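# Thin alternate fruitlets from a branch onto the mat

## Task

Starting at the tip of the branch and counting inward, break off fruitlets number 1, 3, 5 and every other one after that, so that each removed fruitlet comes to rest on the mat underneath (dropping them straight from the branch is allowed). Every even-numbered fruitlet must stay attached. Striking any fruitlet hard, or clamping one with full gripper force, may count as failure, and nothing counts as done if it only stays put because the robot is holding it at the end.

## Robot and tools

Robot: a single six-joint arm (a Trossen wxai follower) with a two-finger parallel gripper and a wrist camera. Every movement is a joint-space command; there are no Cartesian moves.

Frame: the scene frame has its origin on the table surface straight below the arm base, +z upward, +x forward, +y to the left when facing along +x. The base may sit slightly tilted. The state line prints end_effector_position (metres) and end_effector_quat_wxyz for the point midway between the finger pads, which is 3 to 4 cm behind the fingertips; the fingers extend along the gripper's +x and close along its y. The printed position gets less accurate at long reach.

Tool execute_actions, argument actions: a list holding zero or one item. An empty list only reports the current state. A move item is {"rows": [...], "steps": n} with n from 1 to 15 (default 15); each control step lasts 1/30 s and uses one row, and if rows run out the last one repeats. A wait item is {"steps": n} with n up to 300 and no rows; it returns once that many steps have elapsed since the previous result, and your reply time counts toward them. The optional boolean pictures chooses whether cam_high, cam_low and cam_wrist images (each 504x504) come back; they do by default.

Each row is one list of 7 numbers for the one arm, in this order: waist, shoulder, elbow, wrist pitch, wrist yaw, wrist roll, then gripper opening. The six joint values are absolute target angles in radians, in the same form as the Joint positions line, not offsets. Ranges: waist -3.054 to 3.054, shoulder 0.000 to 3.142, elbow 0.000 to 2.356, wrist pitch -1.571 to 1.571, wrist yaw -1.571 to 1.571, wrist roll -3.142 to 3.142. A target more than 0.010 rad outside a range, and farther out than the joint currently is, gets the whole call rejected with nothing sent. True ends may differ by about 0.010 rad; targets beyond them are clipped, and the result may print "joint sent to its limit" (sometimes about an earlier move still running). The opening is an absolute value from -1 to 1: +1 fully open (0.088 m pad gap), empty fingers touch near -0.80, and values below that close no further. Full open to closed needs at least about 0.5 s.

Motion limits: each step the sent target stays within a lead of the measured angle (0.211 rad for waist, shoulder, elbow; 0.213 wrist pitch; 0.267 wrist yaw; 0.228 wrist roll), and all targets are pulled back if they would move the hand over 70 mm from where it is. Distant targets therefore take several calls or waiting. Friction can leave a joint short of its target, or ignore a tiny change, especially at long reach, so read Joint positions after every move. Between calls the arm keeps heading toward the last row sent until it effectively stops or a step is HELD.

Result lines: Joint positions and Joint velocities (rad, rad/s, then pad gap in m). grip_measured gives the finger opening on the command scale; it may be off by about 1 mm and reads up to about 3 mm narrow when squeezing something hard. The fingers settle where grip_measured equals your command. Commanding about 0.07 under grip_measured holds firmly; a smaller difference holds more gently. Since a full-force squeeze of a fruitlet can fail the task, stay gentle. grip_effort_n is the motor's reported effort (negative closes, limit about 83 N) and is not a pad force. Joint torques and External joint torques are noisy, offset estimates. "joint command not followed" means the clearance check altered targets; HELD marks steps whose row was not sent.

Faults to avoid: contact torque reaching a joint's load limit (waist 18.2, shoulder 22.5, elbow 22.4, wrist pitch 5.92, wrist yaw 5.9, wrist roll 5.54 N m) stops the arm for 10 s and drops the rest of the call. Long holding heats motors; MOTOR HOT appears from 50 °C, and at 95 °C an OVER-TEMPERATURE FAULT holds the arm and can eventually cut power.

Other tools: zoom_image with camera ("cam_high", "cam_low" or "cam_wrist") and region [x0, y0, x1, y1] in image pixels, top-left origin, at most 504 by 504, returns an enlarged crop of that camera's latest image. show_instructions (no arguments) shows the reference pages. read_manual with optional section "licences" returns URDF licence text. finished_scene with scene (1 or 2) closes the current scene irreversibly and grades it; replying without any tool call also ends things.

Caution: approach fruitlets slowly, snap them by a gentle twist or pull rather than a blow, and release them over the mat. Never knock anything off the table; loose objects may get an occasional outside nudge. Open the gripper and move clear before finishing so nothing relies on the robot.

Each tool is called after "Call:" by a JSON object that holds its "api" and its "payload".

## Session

Call:
{"api": "execute_actions", "payload": {"actions": []}}

Scene clock: 0.00 s of 4200.00 s.
end_effector_position=(+0.2314, -0.1137, +0.1306) grip_measured=+0.562 grip_effort_n=n/a end_effector_quat_wxyz=(+0.461, +0.536, +0.463, -0.535) end_effector_velocity=(-0.003, +0.002, +0.001) end_effector_angular_velocity=(+0.005, +0.013, -0.004)
Joint positions: [-0.658  2.355  0.996 -0.724 -0.607  0.939  0.067]
Joint velocities: [-0.002 -0.002  0.002 -0.022  0.007 -0.007 -0.   ]
Joint torques (N m, as the arm reports them, + toward a larger angle): no reading
External joint torques (N m, as the arm's controller estimates them; a push from outside toward a larger angle lowers the number): no reading
Motor temperatures (°C, as the motors report them): [34 28 29 25 26 26]
Heat: hottest waist 34 °C (+0.0 °C/min).

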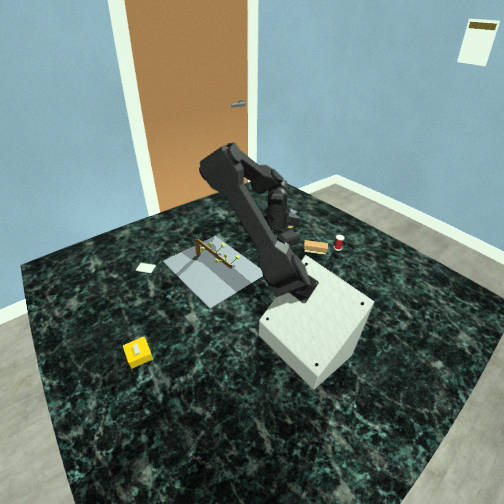

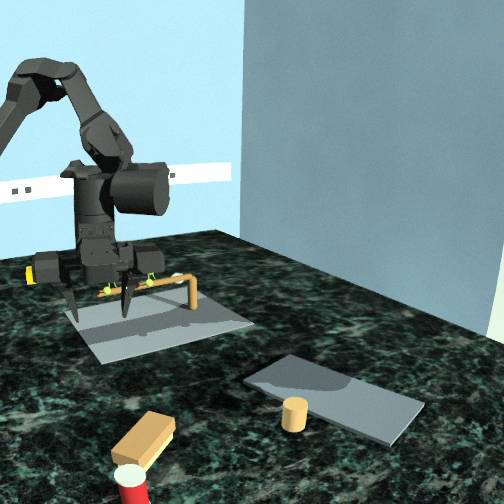

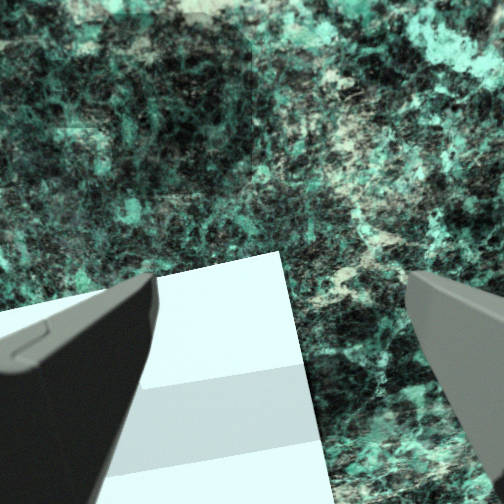

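Call:
{"api": "show_instructions", "payload": {}}

Call:
{"api": "zoom_image", "payload": {"camera": "cam_high", "region": [150, 220, 280, 320]}}

Call:
{"api": "zoom_image", "payload": {"camera": "cam_low", "region": [50, 250, 270, 380]}}

Reference images for this scene: manual page 1, manual page 2, manual page 3, manual page 4.

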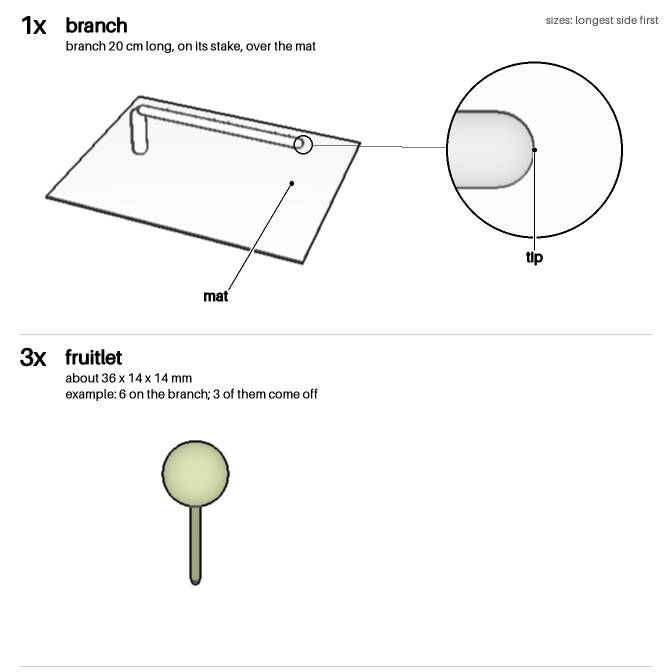

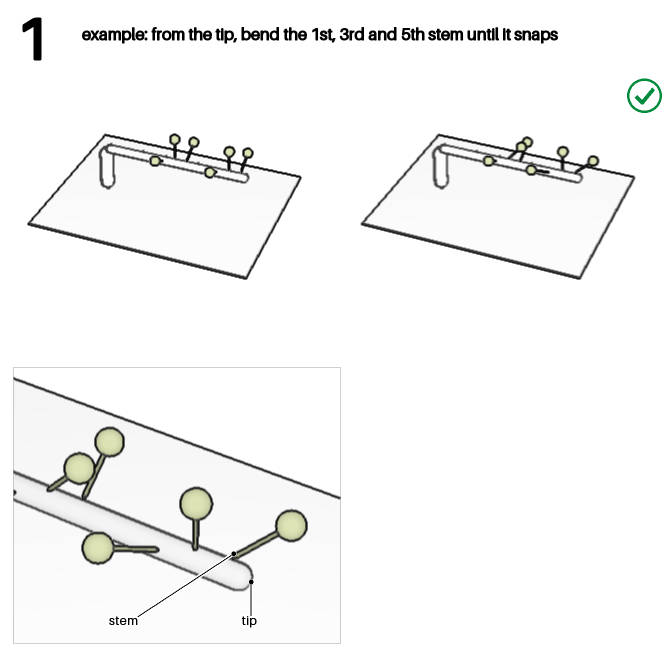

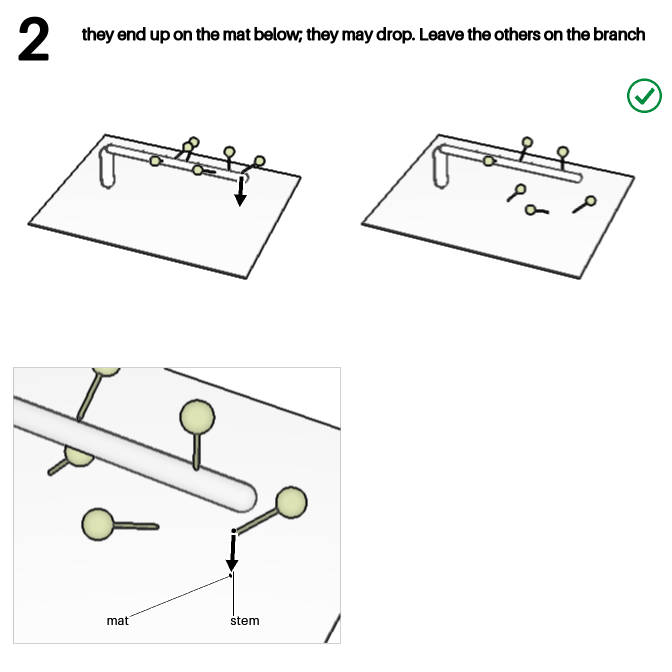

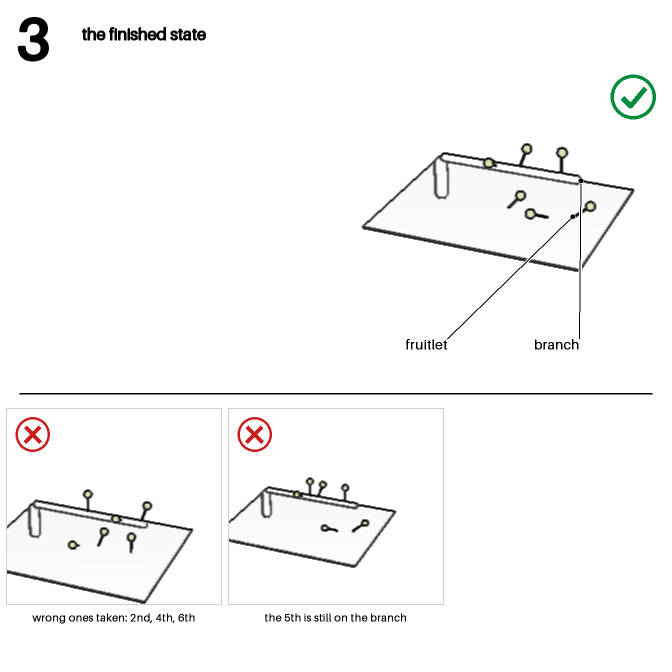

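Region (150, 220, 280, 320) of cam_high's 504x504 image, scaled by 3.877, with more detail than that image has; it fills the top 388 rows of this view, and the rest is white.

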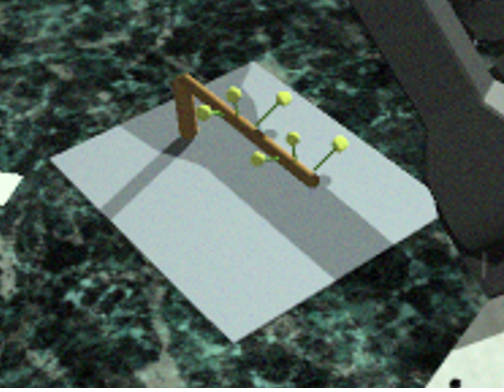

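Region (50, 250, 270, 380) of cam_low's 504x504 image, scaled by 2.291, with more detail than that image has; it fills the top 298 rows of this view, and the rest is white.

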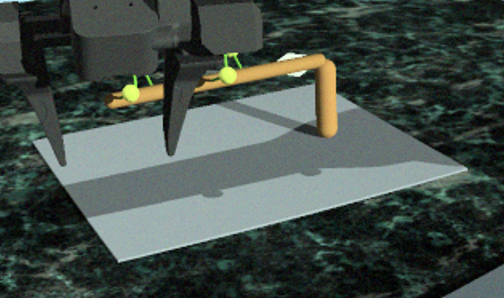

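Call:
{"api": "execute_actions", "payload": {"actions": [{"rows":[[-0.658,2.32,1.0,-0.76,-0.61,0.94,0.7],[-0.658,2.27,1.02,-0.82,-0.62,0.95,0.85],[-0.65,2.22,1.05,-0.88,-0.63,0.96,1],[-0.63,2.18,1.09,-0.94,-0.64,0.97,1],[-0.60,2.15,1.14,-1.0,-0.65,0.99,1],[-0.56,2.13,1.19,-1.05,-0.66,1.01,1],[-0.52,2.12,1.24,-1.09,-0.675,1.03,1],[-0.48,2.115,1.29,-1.13,-0.69,1.05,1],[-0.445,2.115,1.34,-1.16,-0.70,1.06,1],[-0.417,2.115,1.385,-1.181,-0.704,1.071,1]],"steps":15}], "pictures": false}}

Call:
{"api": "execute_actions", "payload": {"actions": [{"steps":10}]}}

Scene clock: 22.03 s of 4200.00 s.
end_effector_position=(+0.3313, +0.0055, +0.2075) grip_measured=+0.980 grip_effort_n=12.8 end_effector_quat_wxyz=(+0.507, +0.495, +0.502, -0.496) end_effector_velocity=(+0.020, +0.073, +0.008) end_effector_angular_velocity=(+0.008, +0.108, +0.032)
Joint positions: [-0.419  2.114  1.369 -1.158 -0.702  1.056  0.087]
Joint velocities: [ 0.159 -0.046  0.178 -0.227 -0.007  0.081  0.002]
Joint torques (N m, as the arm reports them, + toward a larger angle): [-6.   -4.78  4.23 -0.06  0.12  0.25]
External joint torques (N m, as the arm's controller estimates them; a push from outside toward a larger angle lowers the number): [ 1.35 -0.8   0.76 -0.24 -0.09  0.22]
Motor temperatures (°C, as the motors report them): [35 30 30 25 26 26]
Heat: hottest waist 35 °C (+2.7 °C/min).
Steps of this call (steps 1 to 90: nothing new was sent; then 18.53 s passed at rest; steps 91 to 105: all 15 steps of this action). Readings (joint positions):
91: [-0.658 2.352 0.996 -0.729 -0.607 0.939]
92: [-0.658 2.341 0.998 -0.753 -0.607 0.939]
94: [-0.655 2.295 1.015 -0.838 -0.614 0.948]
98: [-0.586 2.184 1.154 -0.998 -0.651 0.996]
105: the state above

Scene clock: 22.37 s of 4200.00 s.
end_effector_position=(+0.3303, +0.0080, +0.2087) grip_measured=+0.984 grip_effort_n=12.8 end_effector_quat_wxyz=(+0.501, +0.498, +0.501, -0.500) end_effector_velocity=(-0.003, +0.001, +0.002) end_effector_angular_velocity=(-0.000, +0.013, -0.035)
Joint positions: [-0.417  2.114  1.377 -1.178 -0.702  1.064  0.087]
Joint velocities: [-0.002 -0.002  0.002 -0.022  0.007  0.022  0.   ]
Joint torques (N m, as the arm reports them, + toward a larger angle): [-5.05 -5.19  5.28 -0.01 -0.03  0.21]
External joint torques (N m, as the arm's controller estimates them; a push from outside toward a larger angle lowers the number): [ 0.99  0.27  0.95 -0.27 -0.08  0.21]
Motor temperatures (°C, as the motors report them): [35 30 30 25 26 26]
Heat: hottest waist 35 °C (+2.7 °C/min).
Steps of this call (steps 1 to 10: the robot went on to your last target). Readings (joint positions):
1: [-0.416 2.114 1.373 -1.164 -0.702 1.059]
2: [-0.416 2.114 1.374 -1.168 -0.702 1.061]
4: [-0.417 2.114 1.374 -1.175 -0.702 1.063]
8: [-0.417 2.114 1.377 -1.176 -0.702 1.064]
10: the state above

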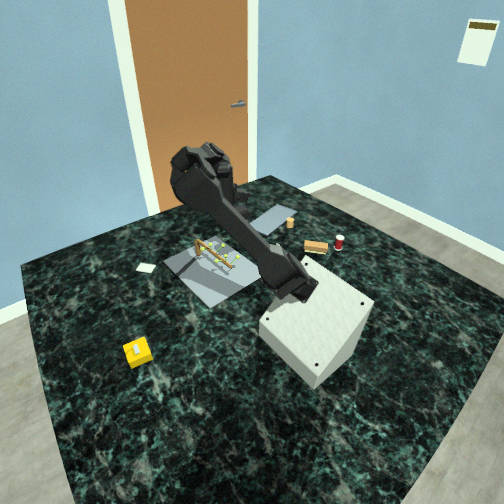

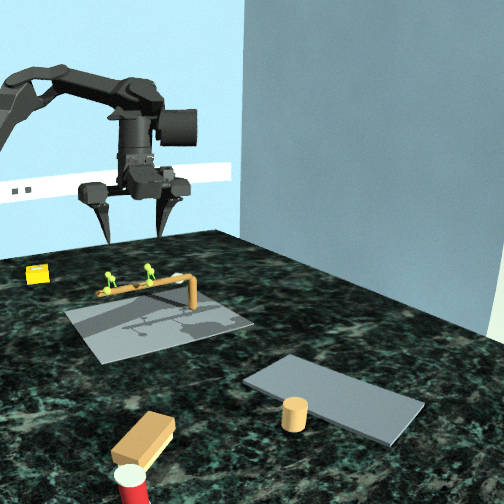

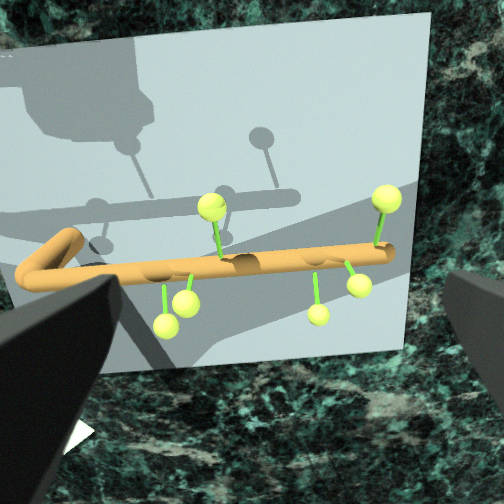

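Call:
{"api": "execute_actions", "payload": {"actions": [{"rows":[[-0.41,2.10,1.33,-1.14,-0.704,1.075,0.8],[-0.40,2.088,1.285,-1.10,-0.707,1.087,0.6],[-0.39,2.076,1.24,-1.06,-0.71,1.10,0.45],[-0.381,2.064,1.195,-1.02,-0.713,1.112,0.3],[-0.372,2.052,1.15,-0.98,-0.716,1.125,0.15],[-0.362,2.04,1.105,-0.935,-0.72,1.138,0.05],[-0.353,2.028,1.06,-0.893,-0.723,1.15,-0.064],[-0.344,2.016,1.015,-0.85,-0.726,1.163,-0.064],[-0.334,2.004,0.97,-0.81,-0.729,1.175,-0.064],[-0.323,1.992,0.926,-0.768,-0.732,1.19,-0.064]],"steps":15}], "pictures": false}}

Call:
{"api": "execute_actions", "payload": {"actions": [{"steps":10}]}}

Scene clock: 87.80 s of 4200.00 s.
end_effector_position=(+0.2708, +0.0070, +0.1350) grip_measured=-0.040 grip_effort_n=-15.1 end_effector_quat_wxyz=(+0.494, +0.497, +0.503, -0.506) end_effector_velocity=(-0.011, -0.001, -0.014) end_effector_angular_velocity=(-0.007, -0.108, +0.050)
Joint positions: [-0.326  2.013  0.947 -0.792 -0.727  1.178  0.037]
Joint velocities: [ 0.007 -0.085 -0.183  0.242 -0.037  0.051 -0.012]
Joint torques (N m, as the arm reports them, + toward a larger angle): [-4.15 -6.16  3.5   0.3  -0.08  0.21]
External joint torques (N m, as the arm's controller estimates them; a push from outside toward a larger angle lowers the number): [ 1.1  -1.14 -0.53 -0.01 -0.12  0.21]
Motor temperatures (°C, as the motors report them): [39 31 31 25 26 26]
Heat: hottest waist 39 °C (+3.0 °C/min).
Steps of this call (steps 1 to 30: the robot went on to your last target; steps 31 to 90: nothing new was sent; then 61.93 s passed at rest; steps 91 to 105: all 15 steps of this action). Readings (joint positions):
91: [-0.417 2.113 1.371 -1.171 -0.702 1.066]
92: [-0.416 2.108 1.355 -1.149 -0.703 1.070]
94: [-0.407 2.092 1.297 -1.094 -0.706 1.084]
98: [-0.371 2.055 1.134 -0.953 -0.715 1.127]
105: the state above

Scene clock: 88.13 s of 4200.00 s.
end_effector_position=(+0.2711, +0.0073, +0.1350) grip_measured=-0.061 grip_effort_n=-15.1 end_effector_quat_wxyz=(+0.500, +0.498, +0.500, -0.502) end_effector_velocity=(-0.005, -0.000, -0.000) end_effector_angular_velocity=(-0.003, +0.010, +0.012)
Joint positions: [-0.326  2.002  0.934 -0.771 -0.729  1.183  0.036]
Joint velocities: [-0.002 -0.007 -0.012 -0.007  0.007 -0.022 -0.001]
Joint torques (N m, as the arm reports them, + toward a larger angle): [-4.01 -5.65  3.1   0.26 -0.07  0.23]
External joint torques (N m, as the arm's controller estimates them; a push from outside toward a larger angle lowers the number): [ 1.01 -1.03 -0.57  0.03 -0.12  0.23]
Motor temperatures (°C, as the motors report them): [39 31 31 25 26 26]
Heat: hottest waist 39 °C (+3.0 °C/min).
Steps of this call (steps 1 to 10: the robot went on to your last target). Readings (joint positions):
1: [-0.326 2.010 0.943 -0.785 -0.727 1.179]
2: [-0.326 2.007 0.940 -0.780 -0.728 1.180]
4: [-0.326 2.003 0.938 -0.775 -0.729 1.182]
8: [-0.326 2.002 0.935 -0.772 -0.729 1.183]
10: the state above

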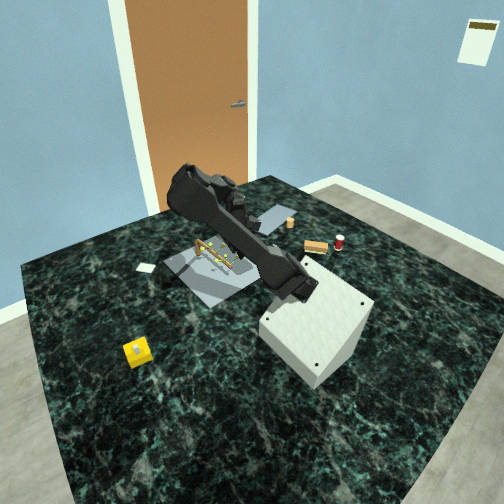

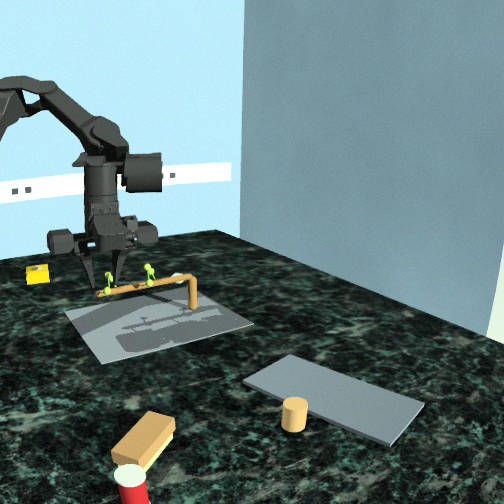

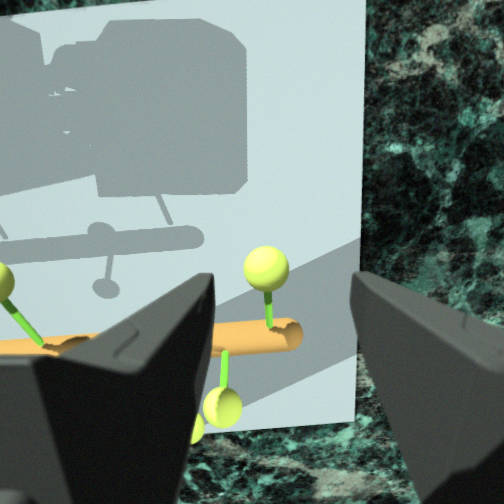

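Call:
{"api": "execute_actions", "payload": {"actions": [{"rows":[[-0.317,2.014,0.920,-0.755,-0.733,1.198,-0.064],[-0.308,2.019,0.914,-0.736,-0.735,1.21,-0.064],[-0.299,2.024,0.908,-0.717,-0.737,1.222,-0.064],[-0.290,2.029,0.902,-0.699,-0.739,1.234,-0.064],[-0.281,2.034,0.897,-0.680,-0.741,1.246,-0.064],[-0.271,2.038,0.891,-0.661,-0.743,1.258,-0.064],[-0.262,2.043,0.885,-0.643,-0.745,1.27,-0.064],[-0.253,2.048,0.879,-0.624,-0.747,1.282,-0.064],[-0.244,2.052,0.874,-0.605,-0.749,1.294,-0.064],[-0.235,2.057,0.868,-0.587,-0.751,1.308,-0.064]],"steps":15}], "pictures": false}}

Call:
{"api": "execute_actions", "payload": {"actions": [{"steps":8}]}}

Scene clock: 119.37 s of 4200.00 s.
end_effector_position=(+0.2715, +0.0093, +0.1013) grip_measured=-0.061 grip_effort_n=-15.1 end_effector_quat_wxyz=(+0.498, +0.497, +0.501, -0.504) end_effector_velocity=(+0.007, -0.001, -0.008) end_effector_angular_velocity=(+0.009, -0.041, -0.001)
Joint positions: [-0.239  2.046  0.876 -0.599 -0.747  1.296  0.036]
Joint velocities: [ 0.012  0.012 -0.022  0.095 -0.022  0.051 -0.   ]
Joint torques (N m, as the arm reports them, + toward a larger angle): [-4.16 -3.57  2.73  0.24 -0.07  0.24]
External joint torques (N m, as the arm's controller estimates them; a push from outside toward a larger angle lowers the number): [ 1.12  1.28 -0.58 -0.01 -0.13  0.24]
Motor temperatures (°C, as the motors report them): [38 32 30 25 26 26]
Heat: hottest waist 38 °C (+0.0 °C/min).
Steps of this call (steps 1 to 30: the robot went on to your last target; steps 31 to 90: nothing new was sent; then 27.73 s passed at rest; steps 91 to 105: all 15 steps of this action). Readings (joint positions):
91: [-0.325 2.002 0.932 -0.767 -0.729 1.186]
92: [-0.323 2.002 0.930 -0.759 -0.729 1.191]
94: [-0.313 2.006 0.922 -0.735 -0.732 1.206]
98: [-0.279 2.025 0.901 -0.670 -0.739 1.247]
105: the state above

Scene clock: 119.63 s of 4200.00 s.
end_effector_position=(+0.2725, +0.0090, +0.1009) grip_measured=-0.061 grip_effort_n=-15.1 end_effector_quat_wxyz=(+0.499, +0.498, +0.500, -0.502) end_effector_velocity=(+0.001, -0.002, +0.001) end_effector_angular_velocity=(-0.009, -0.005, -0.004)
Joint positions: [-0.238  2.047  0.875 -0.59  -0.748  1.301  0.036]
Joint velocities: [-0.002 -0.002 -0.002  0.007  0.007  0.007 -0.   ]
Joint torques (N m, as the arm reports them, + toward a larger angle): [-4.06 -3.52  2.63  0.26 -0.07  0.23]
External joint torques (N m, as the arm's controller estimates them; a push from outside toward a larger angle lowers the number): [ 1.09  1.25 -0.55  0.04 -0.14  0.23]
Motor temperatures (°C, as the motors report them): [38 32 30 25 26 26]
Heat: hottest waist 38 °C (+0.0 °C/min).
Steps of this call (steps 1 to 8: the robot went on to your last target). Readings (joint positions):
1: [-0.239 2.047 0.875 -0.595 -0.747 1.297]
2: [-0.238 2.047 0.875 -0.594 -0.747 1.299]
4: [-0.238 2.047 0.875 -0.591 -0.748 1.300]
8: the state above

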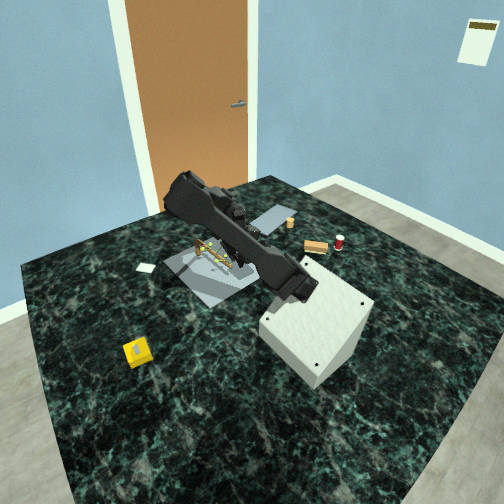

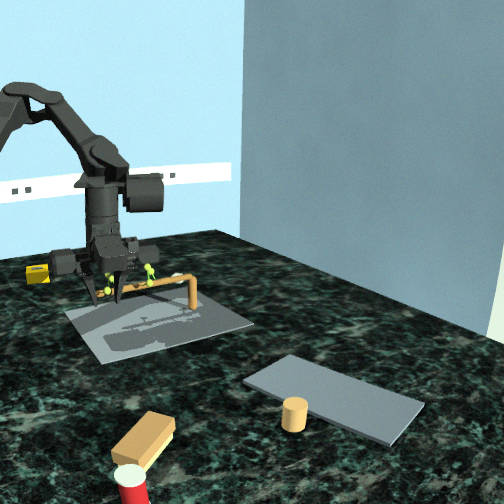

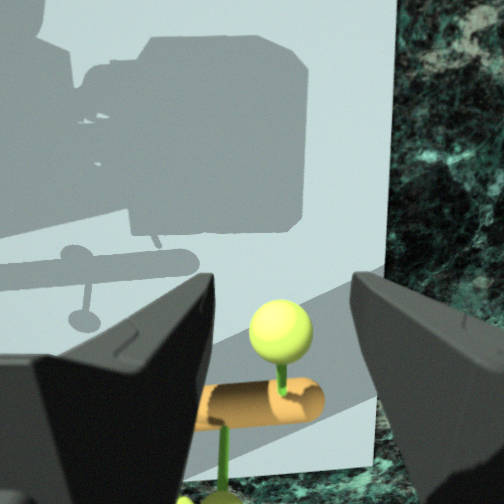

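Call:
{"api": "execute_actions", "payload": {"actions": [{"rows":[[-0.235,2.057,0.876,-0.590,-0.751,1.305,-0.15],[-0.235,2.057,0.882,-0.591,-0.751,1.305,-0.25],[-0.235,2.057,0.885,-0.592,-0.751,1.305,-0.31],[-0.233,2.061,0.893,-0.594,-0.751,1.308,-0.31],[-0.231,2.065,0.902,-0.597,-0.752,1.311,-0.31],[-0.228,2.069,0.910,-0.599,-0.752,1.314,-0.31],[-0.226,2.073,0.919,-0.601,-0.753,1.317,-0.31],[-0.224,2.078,0.927,-0.604,-0.753,1.320,-0.31],[-0.222,2.082,0.935,-0.606,-0.753,1.323,-0.31],[-0.220,2.086,0.944,-0.608,-0.754,1.326,-0.31],[-0.217,2.090,0.952,-0.610,-0.754,1.329,-0.31],[-0.215,2.094,0.961,-0.613,-0.755,1.332,-0.31],[-0.213,2.098,0.969,-0.615,-0.755,1.335,-0.31],[-0.211,2.102,0.977,-0.617,-0.755,1.338,-0.31],[-0.209,2.106,0.986,-0.620,-0.756,1.341,-0.31]],"steps":15}], "pictures": false}}

Call:
{"api": "execute_actions", "payload": {"actions": [{"rows":[[-0.206,2.110,0.994,-0.622,-0.756,1.344,-0.31],[-0.204,2.114,1.003,-0.624,-0.757,1.347,-0.31],[-0.202,2.119,1.011,-0.627,-0.757,1.350,-0.31],[-0.200,2.123,1.019,-0.629,-0.757,1.353,-0.31],[-0.198,2.127,1.028,-0.631,-0.758,1.356,-0.31]],"steps":12}]}}

Scene clock: 133.70 s of 4200.00 s.
end_effector_position=(+0.2929, +0.0119, +0.1005) grip_measured=-0.305 grip_effort_n=-15.6 end_effector_quat_wxyz=(+0.501, +0.498, +0.500, -0.501) end_effector_velocity=(+0.048, +0.011, -0.007) end_effector_angular_velocity=(+0.004, +0.035, -0.018)
Joint positions: [-0.217  2.085  0.958 -0.612 -0.752  1.327  0.024]
Joint velocities: [ 0.071  0.12   0.232 -0.095 -0.007  0.081 -0.001]
Joint torques (N m, as the arm reports them, + toward a larger angle): [-4.36 -3.81  4.24 -0.01 -0.08  0.24]
External joint torques (N m, as the arm's controller estimates them; a push from outside toward a larger angle lowers the number): [ 1.05  1.24  1.09 -0.21 -0.14  0.24]
Motor temperatures (°C, as the motors report them): [38 31 30 25 26 26]
Heat: hottest waist 38 °C (+0.0 °C/min).
Steps of this call (steps 1 to 15: the robot went on to your last target; steps 16 to 90: nothing new was sent; then 10.57 s passed at rest; steps 91 to 105: all 15 steps of this action). Readings (joint positions):
91: [-0.238 2.047 0.875 -0.589 -0.748 1.301]
92: [-0.238 2.047 0.875 -0.589 -0.748 1.301]
94: [-0.237 2.048 0.876 -0.590 -0.748 1.301]
98: [-0.232 2.059 0.900 -0.597 -0.749 1.308]
105: the state above

Scene clock: 134.10 s of 4200.00 s.
end_effector_position=(+0.3081, +0.0146, +0.0999) grip_measured=-0.307 grip_effort_n=-15.1 end_effector_quat_wxyz=(+0.501, +0.498, +0.500, -0.500) end_effector_velocity=(-0.004, -0.001, -0.002) end_effector_angular_velocity=(+0.012, +0.019, -0.016)
Joint positions: [-0.201  2.114  1.02  -0.628 -0.755  1.349  0.024]
Joint velocities: [-0.002  0.012  0.002 -0.022 -0.007 -0.007 -0.   ]
Joint torques (N m, as the arm reports them, + toward a larger angle): [-4.57 -4.    4.15 -0.06 -0.06  0.21]
External joint torques (N m, as the arm's controller estimates them; a push from outside toward a larger angle lowers the number): [ 1.15  1.28  1.01 -0.25 -0.12  0.21]
Motor temperatures (°C, as the motors report them): [38 31 30 25 26 26]
Heat: hottest waist 38 °C (+0.0 °C/min).
Steps of this call (steps 1 to 12: all 12 steps of this action). Readings (joint positions):
1: [-0.215 2.089 0.965 -0.615 -0.752 1.330]
2: [-0.213 2.093 0.973 -0.617 -0.752 1.333]
4: [-0.208 2.101 0.991 -0.621 -0.753 1.339]
8: [-0.202 2.112 1.015 -0.626 -0.755 1.347]
12: the state above

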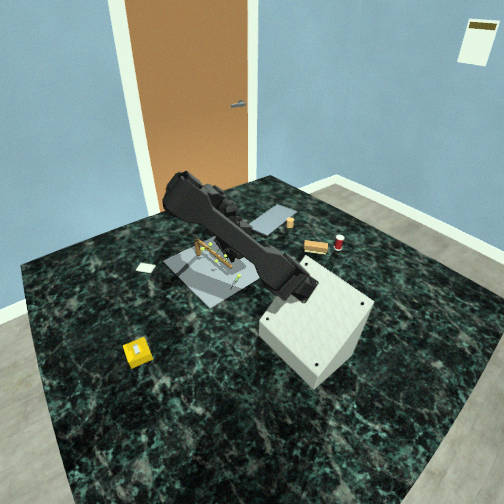

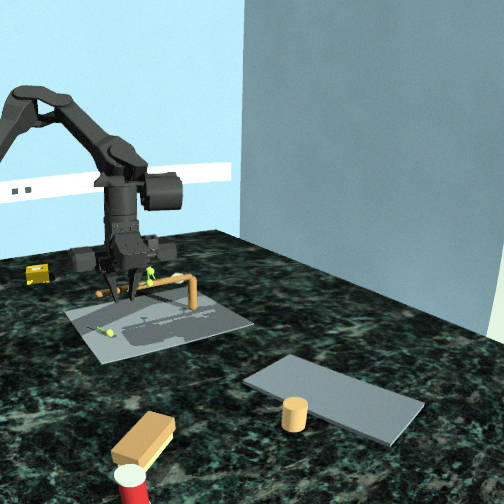

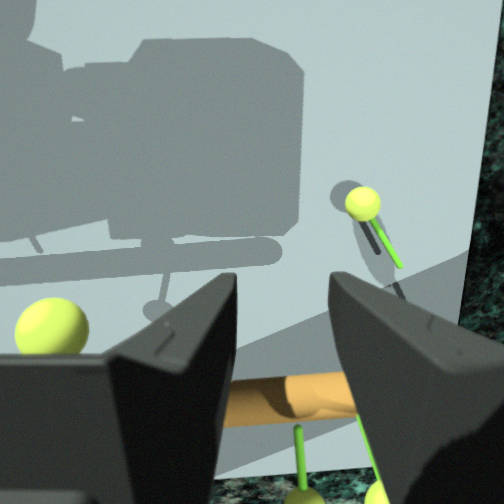

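Call:
{"api": "execute_actions", "payload": {"actions": [{"rows":[[-0.22,2.10,1.04,-0.67,-0.752,1.33,-0.31],[-0.238,2.092,1.065,-0.72,-0.75,1.315,-0.25],[-0.256,2.084,1.09,-0.77,-0.747,1.30,-0.2],[-0.274,2.076,1.115,-0.82,-0.744,1.28,-0.15],[-0.29,2.065,1.135,-0.86,-0.74,1.263,-0.064],[-0.29,2.05,1.135,-0.87,-0.74,1.27,-0.064],[-0.272,2.025,1.128,-0.875,-0.743,1.29,-0.064],[-0.253,1.998,1.12,-0.878,-0.747,1.31,-0.064],[-0.234,1.97,1.11,-0.881,-0.75,1.33,-0.064],[-0.215,1.942,1.101,-0.884,-0.754,1.35,-0.064],[-0.195,1.912,1.092,-0.887,-0.757,1.37,-0.064],[-0.174,1.883,1.078,-0.889,-0.761,1.387,-0.064]],"steps":15}], "pictures": false}}

Call:
{"api": "execute_actions", "payload": {"actions": [{"rows":[[-0.174,1.895,1.075,-0.885,-0.761,1.387,-0.064],[-0.174,1.9,1.072,-0.88,-0.761,1.387,-0.064],[-0.164,1.906,1.063,-0.858,-0.762,1.402,-0.064],[-0.154,1.911,1.054,-0.837,-0.763,1.417,-0.064],[-0.143,1.917,1.045,-0.815,-0.763,1.432,-0.064],[-0.132,1.922,1.037,-0.794,-0.764,1.447,-0.064]],"steps":15}]}}

Scene clock: 159.30 s of 4200.00 s.
end_effector_position=(+0.3095, +0.0722, +0.1513) grip_measured=-0.071 grip_effort_n=12.8 end_effector_quat_wxyz=(+0.508, +0.497, +0.502, -0.493) end_effector_velocity=(-0.007, +0.121, +0.011) end_effector_angular_velocity=(-0.004, -0.045, +0.257)
Joint positions: [-0.184  1.906  1.096 -0.881 -0.76   1.366  0.036]
Joint velocities: [ 0.247 -0.344 -0.042 -0.007 -0.037  0.125  0.002]
Joint torques (N m, as the arm reports them, + toward a larger angle): [-5.37 -4.28  2.56 -0.03  0.1   0.24]
External joint torques (N m, as the arm's controller estimates them; a push from outside toward a larger angle lowers the number): [ 1.12 -0.49 -0.67 -0.29 -0.09  0.22]
Motor temperatures (°C, as the motors report them): [38 30 30 25 26 26]
Heat: hottest waist 38 °C (+0.0 °C/min).
Steps of this call (steps 1 to 15: the robot went on to your last target; steps 16 to 90: nothing new was sent; then 21.70 s passed at rest; steps 91 to 105: all 15 steps of this action). Readings (joint positions):
91: [-0.202 2.116 1.024 -0.638 -0.755 1.350]
92: [-0.206 2.116 1.031 -0.661 -0.755 1.345]
94: [-0.227 2.111 1.057 -0.728 -0.753 1.322]
98: [-0.274 2.063 1.106 -0.829 -0.744 1.297]
105: the state above

Scene clock: 159.80 s of 4200.00 s.
end_effector_position=(+0.3041, +0.0745, +0.1314) grip_measured=-0.067 grip_effort_n=12.8 end_effector_quat_wxyz=(+0.500, +0.497, +0.500, -0.502) end_effector_velocity=(+0.002, +0.004, +0.002) end_effector_angular_velocity=(+0.021, -0.013, -0.001)
Joint positions: [-0.134  1.912  1.045 -0.798 -0.761  1.439  0.036]
Joint velocities: [-0.002 -0.007 -0.002  0.007 -0.022  0.007  0.   ]
Joint torques (N m, as the arm reports them, + toward a larger angle): [-4.36 -3.74  2.94  0.23 -0.07  0.22]
External joint torques (N m, as the arm's controller estimates them; a push from outside toward a larger angle lowers the number): [ 1.04  1.24 -0.63  0.03 -0.12  0.21]
Motor temperatures (°C, as the motors report them): [38 30 30 25 26 26]
Heat: hottest waist 38 °C (+0.0 °C/min).
Steps of this call (steps 1 to 15: all 15 steps of this action). Readings (joint positions):
1: [-0.178 1.900 1.094 -0.881 -0.760 1.370]
2: [-0.175 1.899 1.093 -0.881 -0.760 1.373]
4: [-0.173 1.899 1.080 -0.867 -0.760 1.388]
8: [-0.145 1.908 1.053 -0.817 -0.760 1.425]
15: the state above

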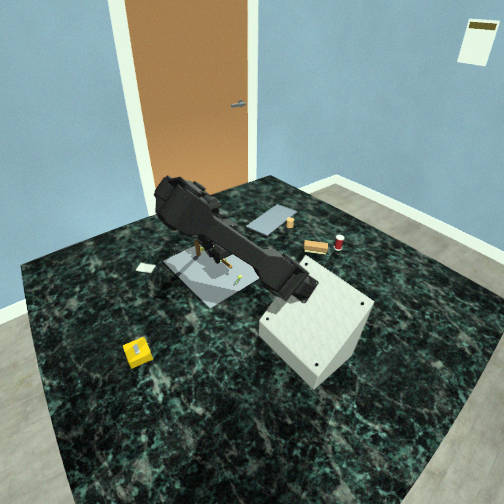

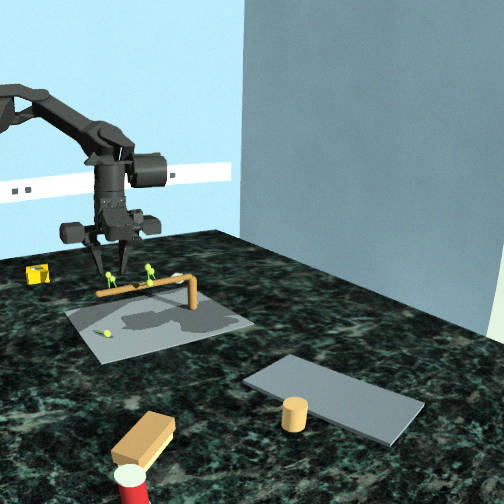

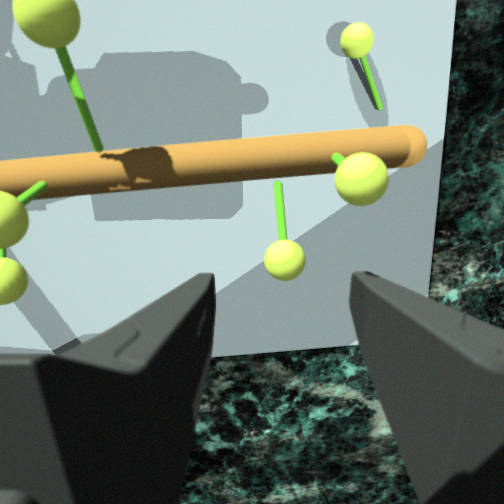

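Call:
{"api": "execute_actions", "payload": {"actions": [{"rows":[[-0.122,1.925,1.030,-0.773,-0.765,1.461,-0.064],[-0.111,1.929,1.022,-0.752,-0.765,1.475,-0.064],[-0.101,1.932,1.015,-0.731,-0.766,1.49,-0.064],[-0.090,1.935,1.008,-0.711,-0.766,1.504,-0.064],[-0.080,1.938,1.000,-0.690,-0.766,1.518,-0.064],[-0.069,1.942,0.993,-0.669,-0.767,1.533,-0.064],[-0.059,1.945,0.986,-0.648,-0.767,1.547,-0.064],[-0.048,1.948,0.978,-0.627,-0.767,1.561,-0.064],[-0.038,1.951,0.971,-0.607,-0.768,1.575,-0.064],[-0.027,1.955,0.964,-0.586,-0.768,1.59,-0.064],[-0.017,1.958,0.956,-0.565,-0.769,1.604,-0.064],[-0.006,1.961,0.949,-0.544,-0.769,1.62,-0.064]],"steps":15}], "pictures": false}}

Call:
{"api": "execute_actions", "payload": {"actions": [{"steps":8}]}}

Scene clock: 198.10 s of 4200.00 s.
end_effector_position=(+0.3021, +0.0821, +0.0861) grip_measured=-0.067 grip_effort_n=12.8 end_effector_quat_wxyz=(+0.500, +0.496, +0.502, -0.502) end_effector_velocity=(-0.017, +0.010, -0.044) end_effector_angular_velocity=(+0.022, +0.043, -0.014)
Joint positions: [-0.013  1.949  0.961 -0.566 -0.766  1.6    0.036]
Joint velocities: [ 0.12   0.037 -0.09   0.183 -0.022  0.139 -0.   ]
Joint torques (N m, as the arm reports them, + toward a larger angle): [-4.77 -4.16  2.75  0.29 -0.04  0.22]
External joint torques (N m, as the arm's controller estimates them; a push from outside toward a larger angle lowers the number): [ 1.03  1.25 -0.43  0.05 -0.12  0.21]
Motor temperatures (°C, as the motors report them): [38 30 30 25 26 26]
Heat: hottest waist 38 °C (+0.0 °C/min).
Steps of this call (steps 1 to 15: the robot went on to your last target; steps 16 to 90: nothing new was sent; then 34.80 s passed at rest; steps 91 to 105: all 15 steps of this action). Readings (joint positions):
91: [-0.133 1.912 1.043 -0.791 -0.761 1.445]
92: [-0.131 1.913 1.039 -0.780 -0.761 1.451]
94: [-0.118 1.916 1.031 -0.752 -0.762 1.470]
98: [-0.077 1.929 1.004 -0.679 -0.763 1.521]
105: the state above

Scene clock: 198.37 s of 4200.00 s.
end_effector_position=(+0.3029, +0.0822, +0.0842) grip_measured=-0.067 grip_effort_n=12.8 end_effector_quat_wxyz=(+0.501, +0.498, +0.500, -0.501) end_effector_velocity=(-0.002, -0.001, -0.001) end_effector_angular_velocity=(+0.007, +0.000, +0.004)
Joint positions: [-0.009  1.95   0.956 -0.548 -0.766  1.613  0.036]
Joint velocities: [-0.002 -0.002 -0.012  0.007 -0.007 -0.007  0.   ]
Joint torques (N m, as the arm reports them, + toward a larger angle): [-4.33 -3.9   2.45  0.23 -0.05  0.22]
External joint torques (N m, as the arm's controller estimates them; a push from outside toward a larger angle lowers the number): [ 1.08  1.24 -0.5   0.04 -0.11  0.22]
Motor temperatures (°C, as the motors report them): [38 30 30 25 26 26]
Heat: hottest waist 38 °C (+0.0 °C/min).
Steps of this call (steps 1 to 8: the robot went on to your last target). Readings (joint positions):
1: [-0.011 1.950 0.959 -0.561 -0.766 1.604]
2: [-0.009 1.950 0.957 -0.557 -0.766 1.607]
4: [-0.009 1.950 0.956 -0.552 -0.766 1.610]
8: the state above

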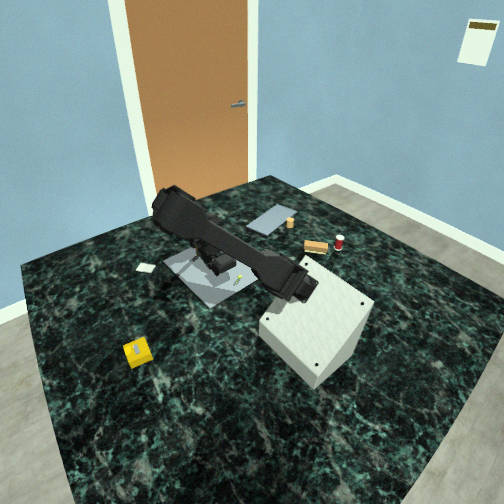

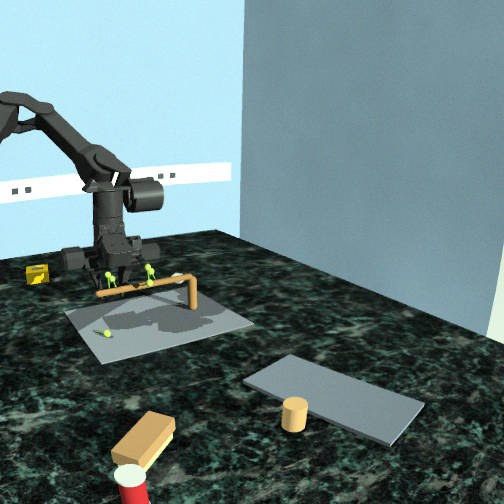

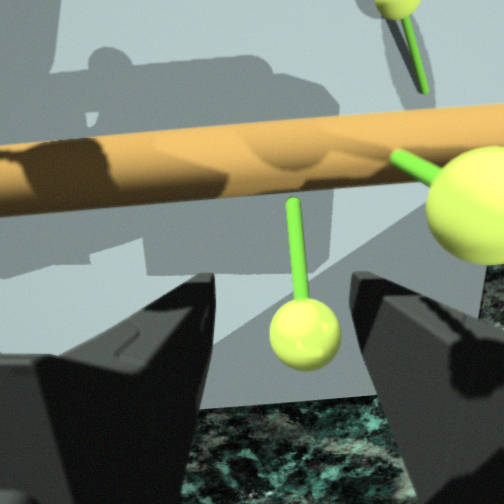

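Call:
{"api": "execute_actions", "payload": {"actions": [{"rows":[[-0.007,1.961,0.957,-0.547,-0.769,1.617,-0.15],[-0.008,1.961,0.963,-0.549,-0.769,1.617,-0.25],[-0.010,1.963,0.968,-0.551,-0.769,1.616,-0.35],[-0.011,1.970,0.977,-0.554,-0.769,1.615,-0.35],[-0.012,1.977,0.986,-0.557,-0.769,1.614,-0.35],[-0.013,1.983,0.996,-0.561,-0.769,1.613,-0.35],[-0.013,1.990,1.005,-0.564,-0.769,1.612,-0.35],[-0.014,1.997,1.014,-0.567,-0.769,1.611,-0.35],[-0.015,2.004,1.024,-0.570,-0.769,1.610,-0.35],[-0.016,2.011,1.033,-0.573,-0.769,1.609,-0.35],[-0.016,2.017,1.042,-0.577,-0.769,1.608,-0.35],[-0.017,2.024,1.052,-0.580,-0.769,1.607,-0.35],[-0.018,2.031,1.061,-0.583,-0.769,1.606,-0.35],[-0.018,2.038,1.070,-0.586,-0.769,1.605,-0.35],[-0.019,2.045,1.080,-0.589,-0.769,1.604,-0.35]],"steps":15}], "pictures": false}}

Call:
{"api": "execute_actions", "payload": {"actions": [{"steps":10}]}}

Scene clock: 213.97 s of 4200.00 s.
end_effector_position=(+0.3237, +0.0802, +0.0839) grip_measured=-0.344 grip_effort_n=-15.1 end_effector_quat_wxyz=(+0.499, +0.500, +0.498, -0.502) end_effector_velocity=(+0.057, -0.010, -0.003) end_effector_angular_velocity=(+0.007, +0.004, +0.002)
Joint positions: [-0.015  2.016  1.049 -0.579 -0.766  1.613  0.022]
Joint velocities: [-0.022  0.203  0.271 -0.095 -0.007 -0.037 -0.002]
Joint torques (N m, as the arm reports them, + toward a larger angle): [-4.97 -4.07  4.01 -0.04 -0.05 -0.27]
External joint torques (N m, as the arm's controller estimates them; a push from outside toward a larger angle lowers the number): [ 0.84  1.4   0.96 -0.24 -0.11 -0.27]
Motor temperatures (°C, as the motors report them): [38 30 30 25 26 26]
Heat: hottest waist 38 °C (+0.0 °C/min).
Steps of this call (steps 1 to 30: the robot went on to your last target; steps 31 to 90: nothing new was sent; then 12.10 s passed at rest; steps 91 to 105: all 15 steps of this action). Readings (joint positions):
91: [-0.009 1.950 0.956 -0.546 -0.766 1.614]
92: [-0.009 1.950 0.956 -0.546 -0.766 1.614]
94: [-0.009 1.952 0.958 -0.548 -0.766 1.614]
98: [-0.010 1.971 0.986 -0.557 -0.766 1.614]
105: the state above

Scene clock: 214.30 s of 4200.00 s.
end_effector_position=(+0.3284, +0.0792, +0.0836) grip_measured=-0.347 grip_effort_n=-15.6 end_effector_quat_wxyz=(+0.499, +0.500, +0.498, -0.503) end_effector_velocity=(+0.001, +0.002, -0.000) end_effector_angular_velocity=(+0.022, +0.004, +0.000)
Joint positions: [-0.017  2.033  1.072 -0.587 -0.766  1.611  0.022]
Joint velocities: [-0.002  0.007  0.007 -0.007 -0.022 -0.007  0.   ]
Joint torques (N m, as the arm reports them, + toward a larger angle): [-5.11 -4.2   4.05 -0.03 -0.05 -0.27]
External joint torques (N m, as the arm's controller estimates them; a push from outside toward a larger angle lowers the number): [ 0.75  1.47  0.91 -0.24 -0.1  -0.27]
Motor temperatures (°C, as the motors report them): [38 30 30 25 26 26]
Heat: hottest waist 38 °C (+0.0 °C/min).
Steps of this call (steps 1 to 10: the robot went on to your last target). Readings (joint positions):
1: [-0.016 2.021 1.057 -0.581 -0.766 1.613]
2: [-0.016 2.025 1.062 -0.582 -0.766 1.612]
4: [-0.017 2.030 1.068 -0.585 -0.766 1.611]
8: [-0.017 2.032 1.071 -0.587 -0.766 1.611]
10: the state above

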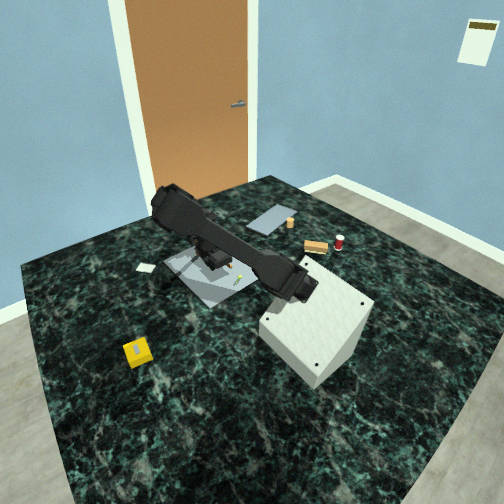

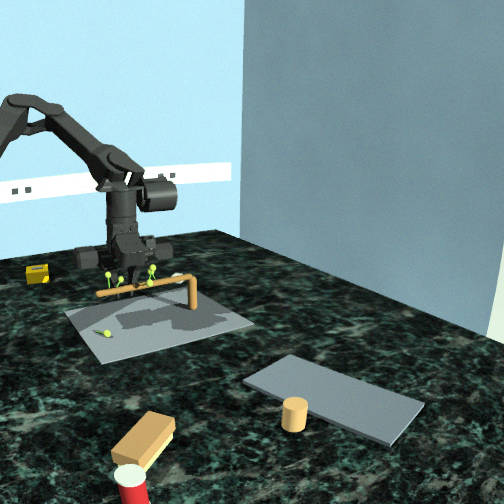

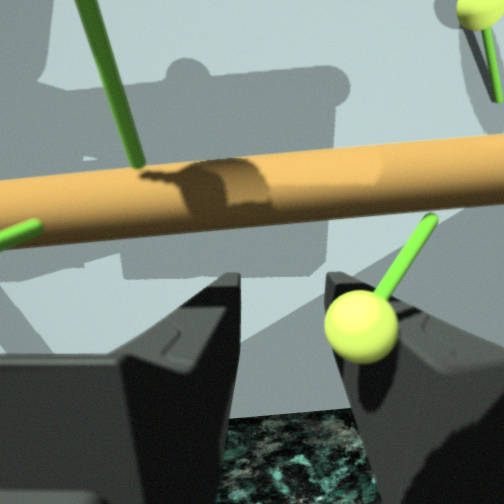

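Call:
{"api": "execute_actions", "payload": {"actions": [{"rows":[[-0.016,2.015,1.053,-0.583,-0.769,1.611,-0.3],[-0.015,2.005,1.04,-0.579,-0.769,1.611,-0.25],[-0.014,1.995,1.025,-0.574,-0.769,1.612,-0.2],[-0.013,1.985,1.01,-0.569,-0.769,1.612,-0.15],[-0.012,1.975,0.995,-0.564,-0.769,1.612,-0.1],[-0.011,1.963,0.98,-0.559,-0.769,1.613,-0.064],[-0.010,1.952,0.963,-0.553,-0.769,1.613,-0.064],[-0.009,1.94,0.946,-0.547,-0.769,1.613,-0.064],[-0.009,1.94,0.946,-0.547,-0.769,1.613,-0.064],[-0.009,1.94,0.946,-0.547,-0.769,1.613,-0.064],[-0.009,1.94,0.946,-0.547,-0.769,1.613,-0.064],[-0.018,1.942,0.96,-0.557,-0.769,1.60,-0.064],[-0.028,1.945,0.967,-0.568,-0.769,1.588,-0.064],[-0.039,1.948,0.972,-0.579,-0.769,1.574,-0.064]],"steps":15}], "pictures": false}}

Call:
{"api": "execute_actions", "payload": {"actions": [{"steps":10}]}}

Scene clock: 257.97 s of 4200.00 s.
end_effector_position=(+0.3037, +0.0791, +0.0869) grip_measured=-0.072 grip_effort_n=12.8 end_effector_quat_wxyz=(+0.500, +0.498, +0.500, -0.502) end_effector_velocity=(-0.005, -0.037, +0.039) end_effector_angular_velocity=(-0.009, -0.021, -0.067)
Joint positions: [-0.023  1.957  0.964 -0.565 -0.767  1.595  0.035]
Joint velocities: [-0.173 -0.007  0.007 -0.154  0.007 -0.154  0.003]
Joint torques (N m, as the arm reports them, + toward a larger angle): [-4.72 -6.03  3.76 -0.08 -0.02 -0.27]
External joint torques (N m, as the arm's controller estimates them; a push from outside toward a larger angle lowers the number): [ 0.83 -0.98  0.75 -0.26 -0.11 -0.26]
Motor temperatures (°C, as the motors report them): [39 30 30 25 26 26]
Heat: hottest waist 39 °C (+1.0 °C/min).
Steps of this call (steps 1 to 30: the robot went on to your last target; steps 31 to 90: nothing new was sent; then 40.17 s passed at rest; steps 91 to 105: all 15 steps of this action). Readings (joint positions):
91: [-0.017 2.033 1.072 -0.587 -0.766 1.611]
92: [-0.017 2.031 1.067 -0.586 -0.766 1.611]
94: [-0.017 2.019 1.048 -0.580 -0.766 1.611]
98: [-0.015 1.979 0.992 -0.562 -0.766 1.611]
105: the state above

Scene clock: 258.30 s of 4200.00 s.
end_effector_position=(+0.3036, +0.0762, +0.0900) grip_measured=-0.067 grip_effort_n=12.8 end_effector_quat_wxyz=(+0.499, +0.500, +0.499, -0.502) end_effector_velocity=(-0.004, -0.003, +0.002) end_effector_angular_velocity=(-0.007, +0.011, -0.028)
Joint positions: [-0.037  1.957  0.965 -0.576 -0.767  1.581  0.036]
Joint velocities: [-0.007 -0.002 -0.002 -0.022  0.007  0.007 -0.   ]
Joint torques (N m, as the arm reports them, + toward a larger angle): [-4.71 -6.01  3.94 -0.07 -0.02 -0.25]
External joint torques (N m, as the arm's controller estimates them; a push from outside toward a larger angle lowers the number): [ 0.79 -0.9   0.93 -0.25 -0.09 -0.26]
Motor temperatures (°C, as the motors report them): [39 30 30 25 26 26]
Heat: hottest waist 39 °C (+1.0 °C/min).
Steps of this call (steps 1 to 10: the robot went on to your last target). Readings (joint positions):
1: [-0.028 1.957 0.964 -0.569 -0.767 1.591]
2: [-0.032 1.957 0.964 -0.571 -0.767 1.588]
4: [-0.036 1.957 0.964 -0.574 -0.767 1.585]
8: [-0.037 1.957 0.965 -0.576 -0.767 1.582]
10: the state above

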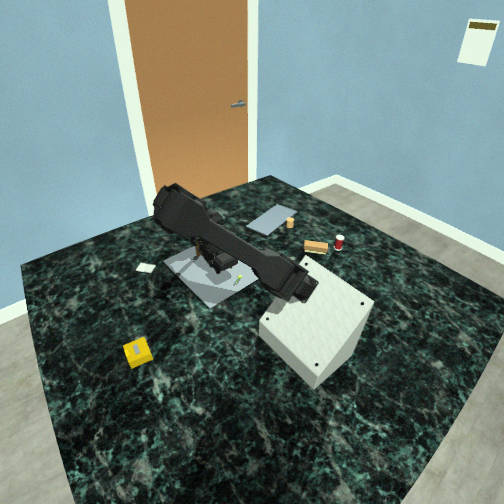

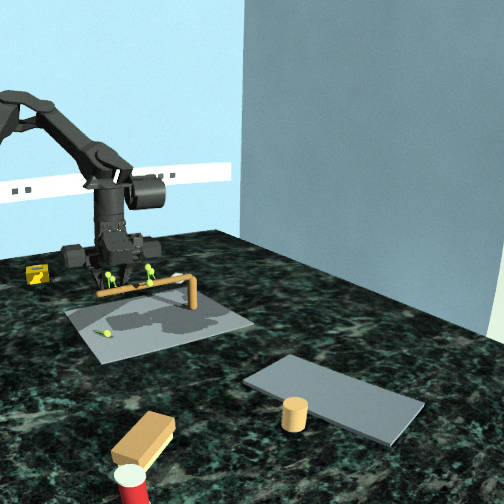

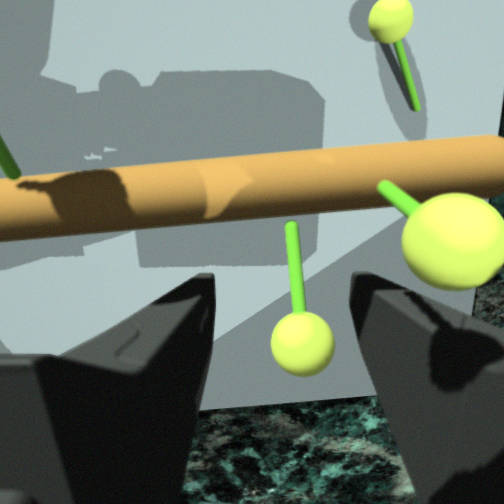

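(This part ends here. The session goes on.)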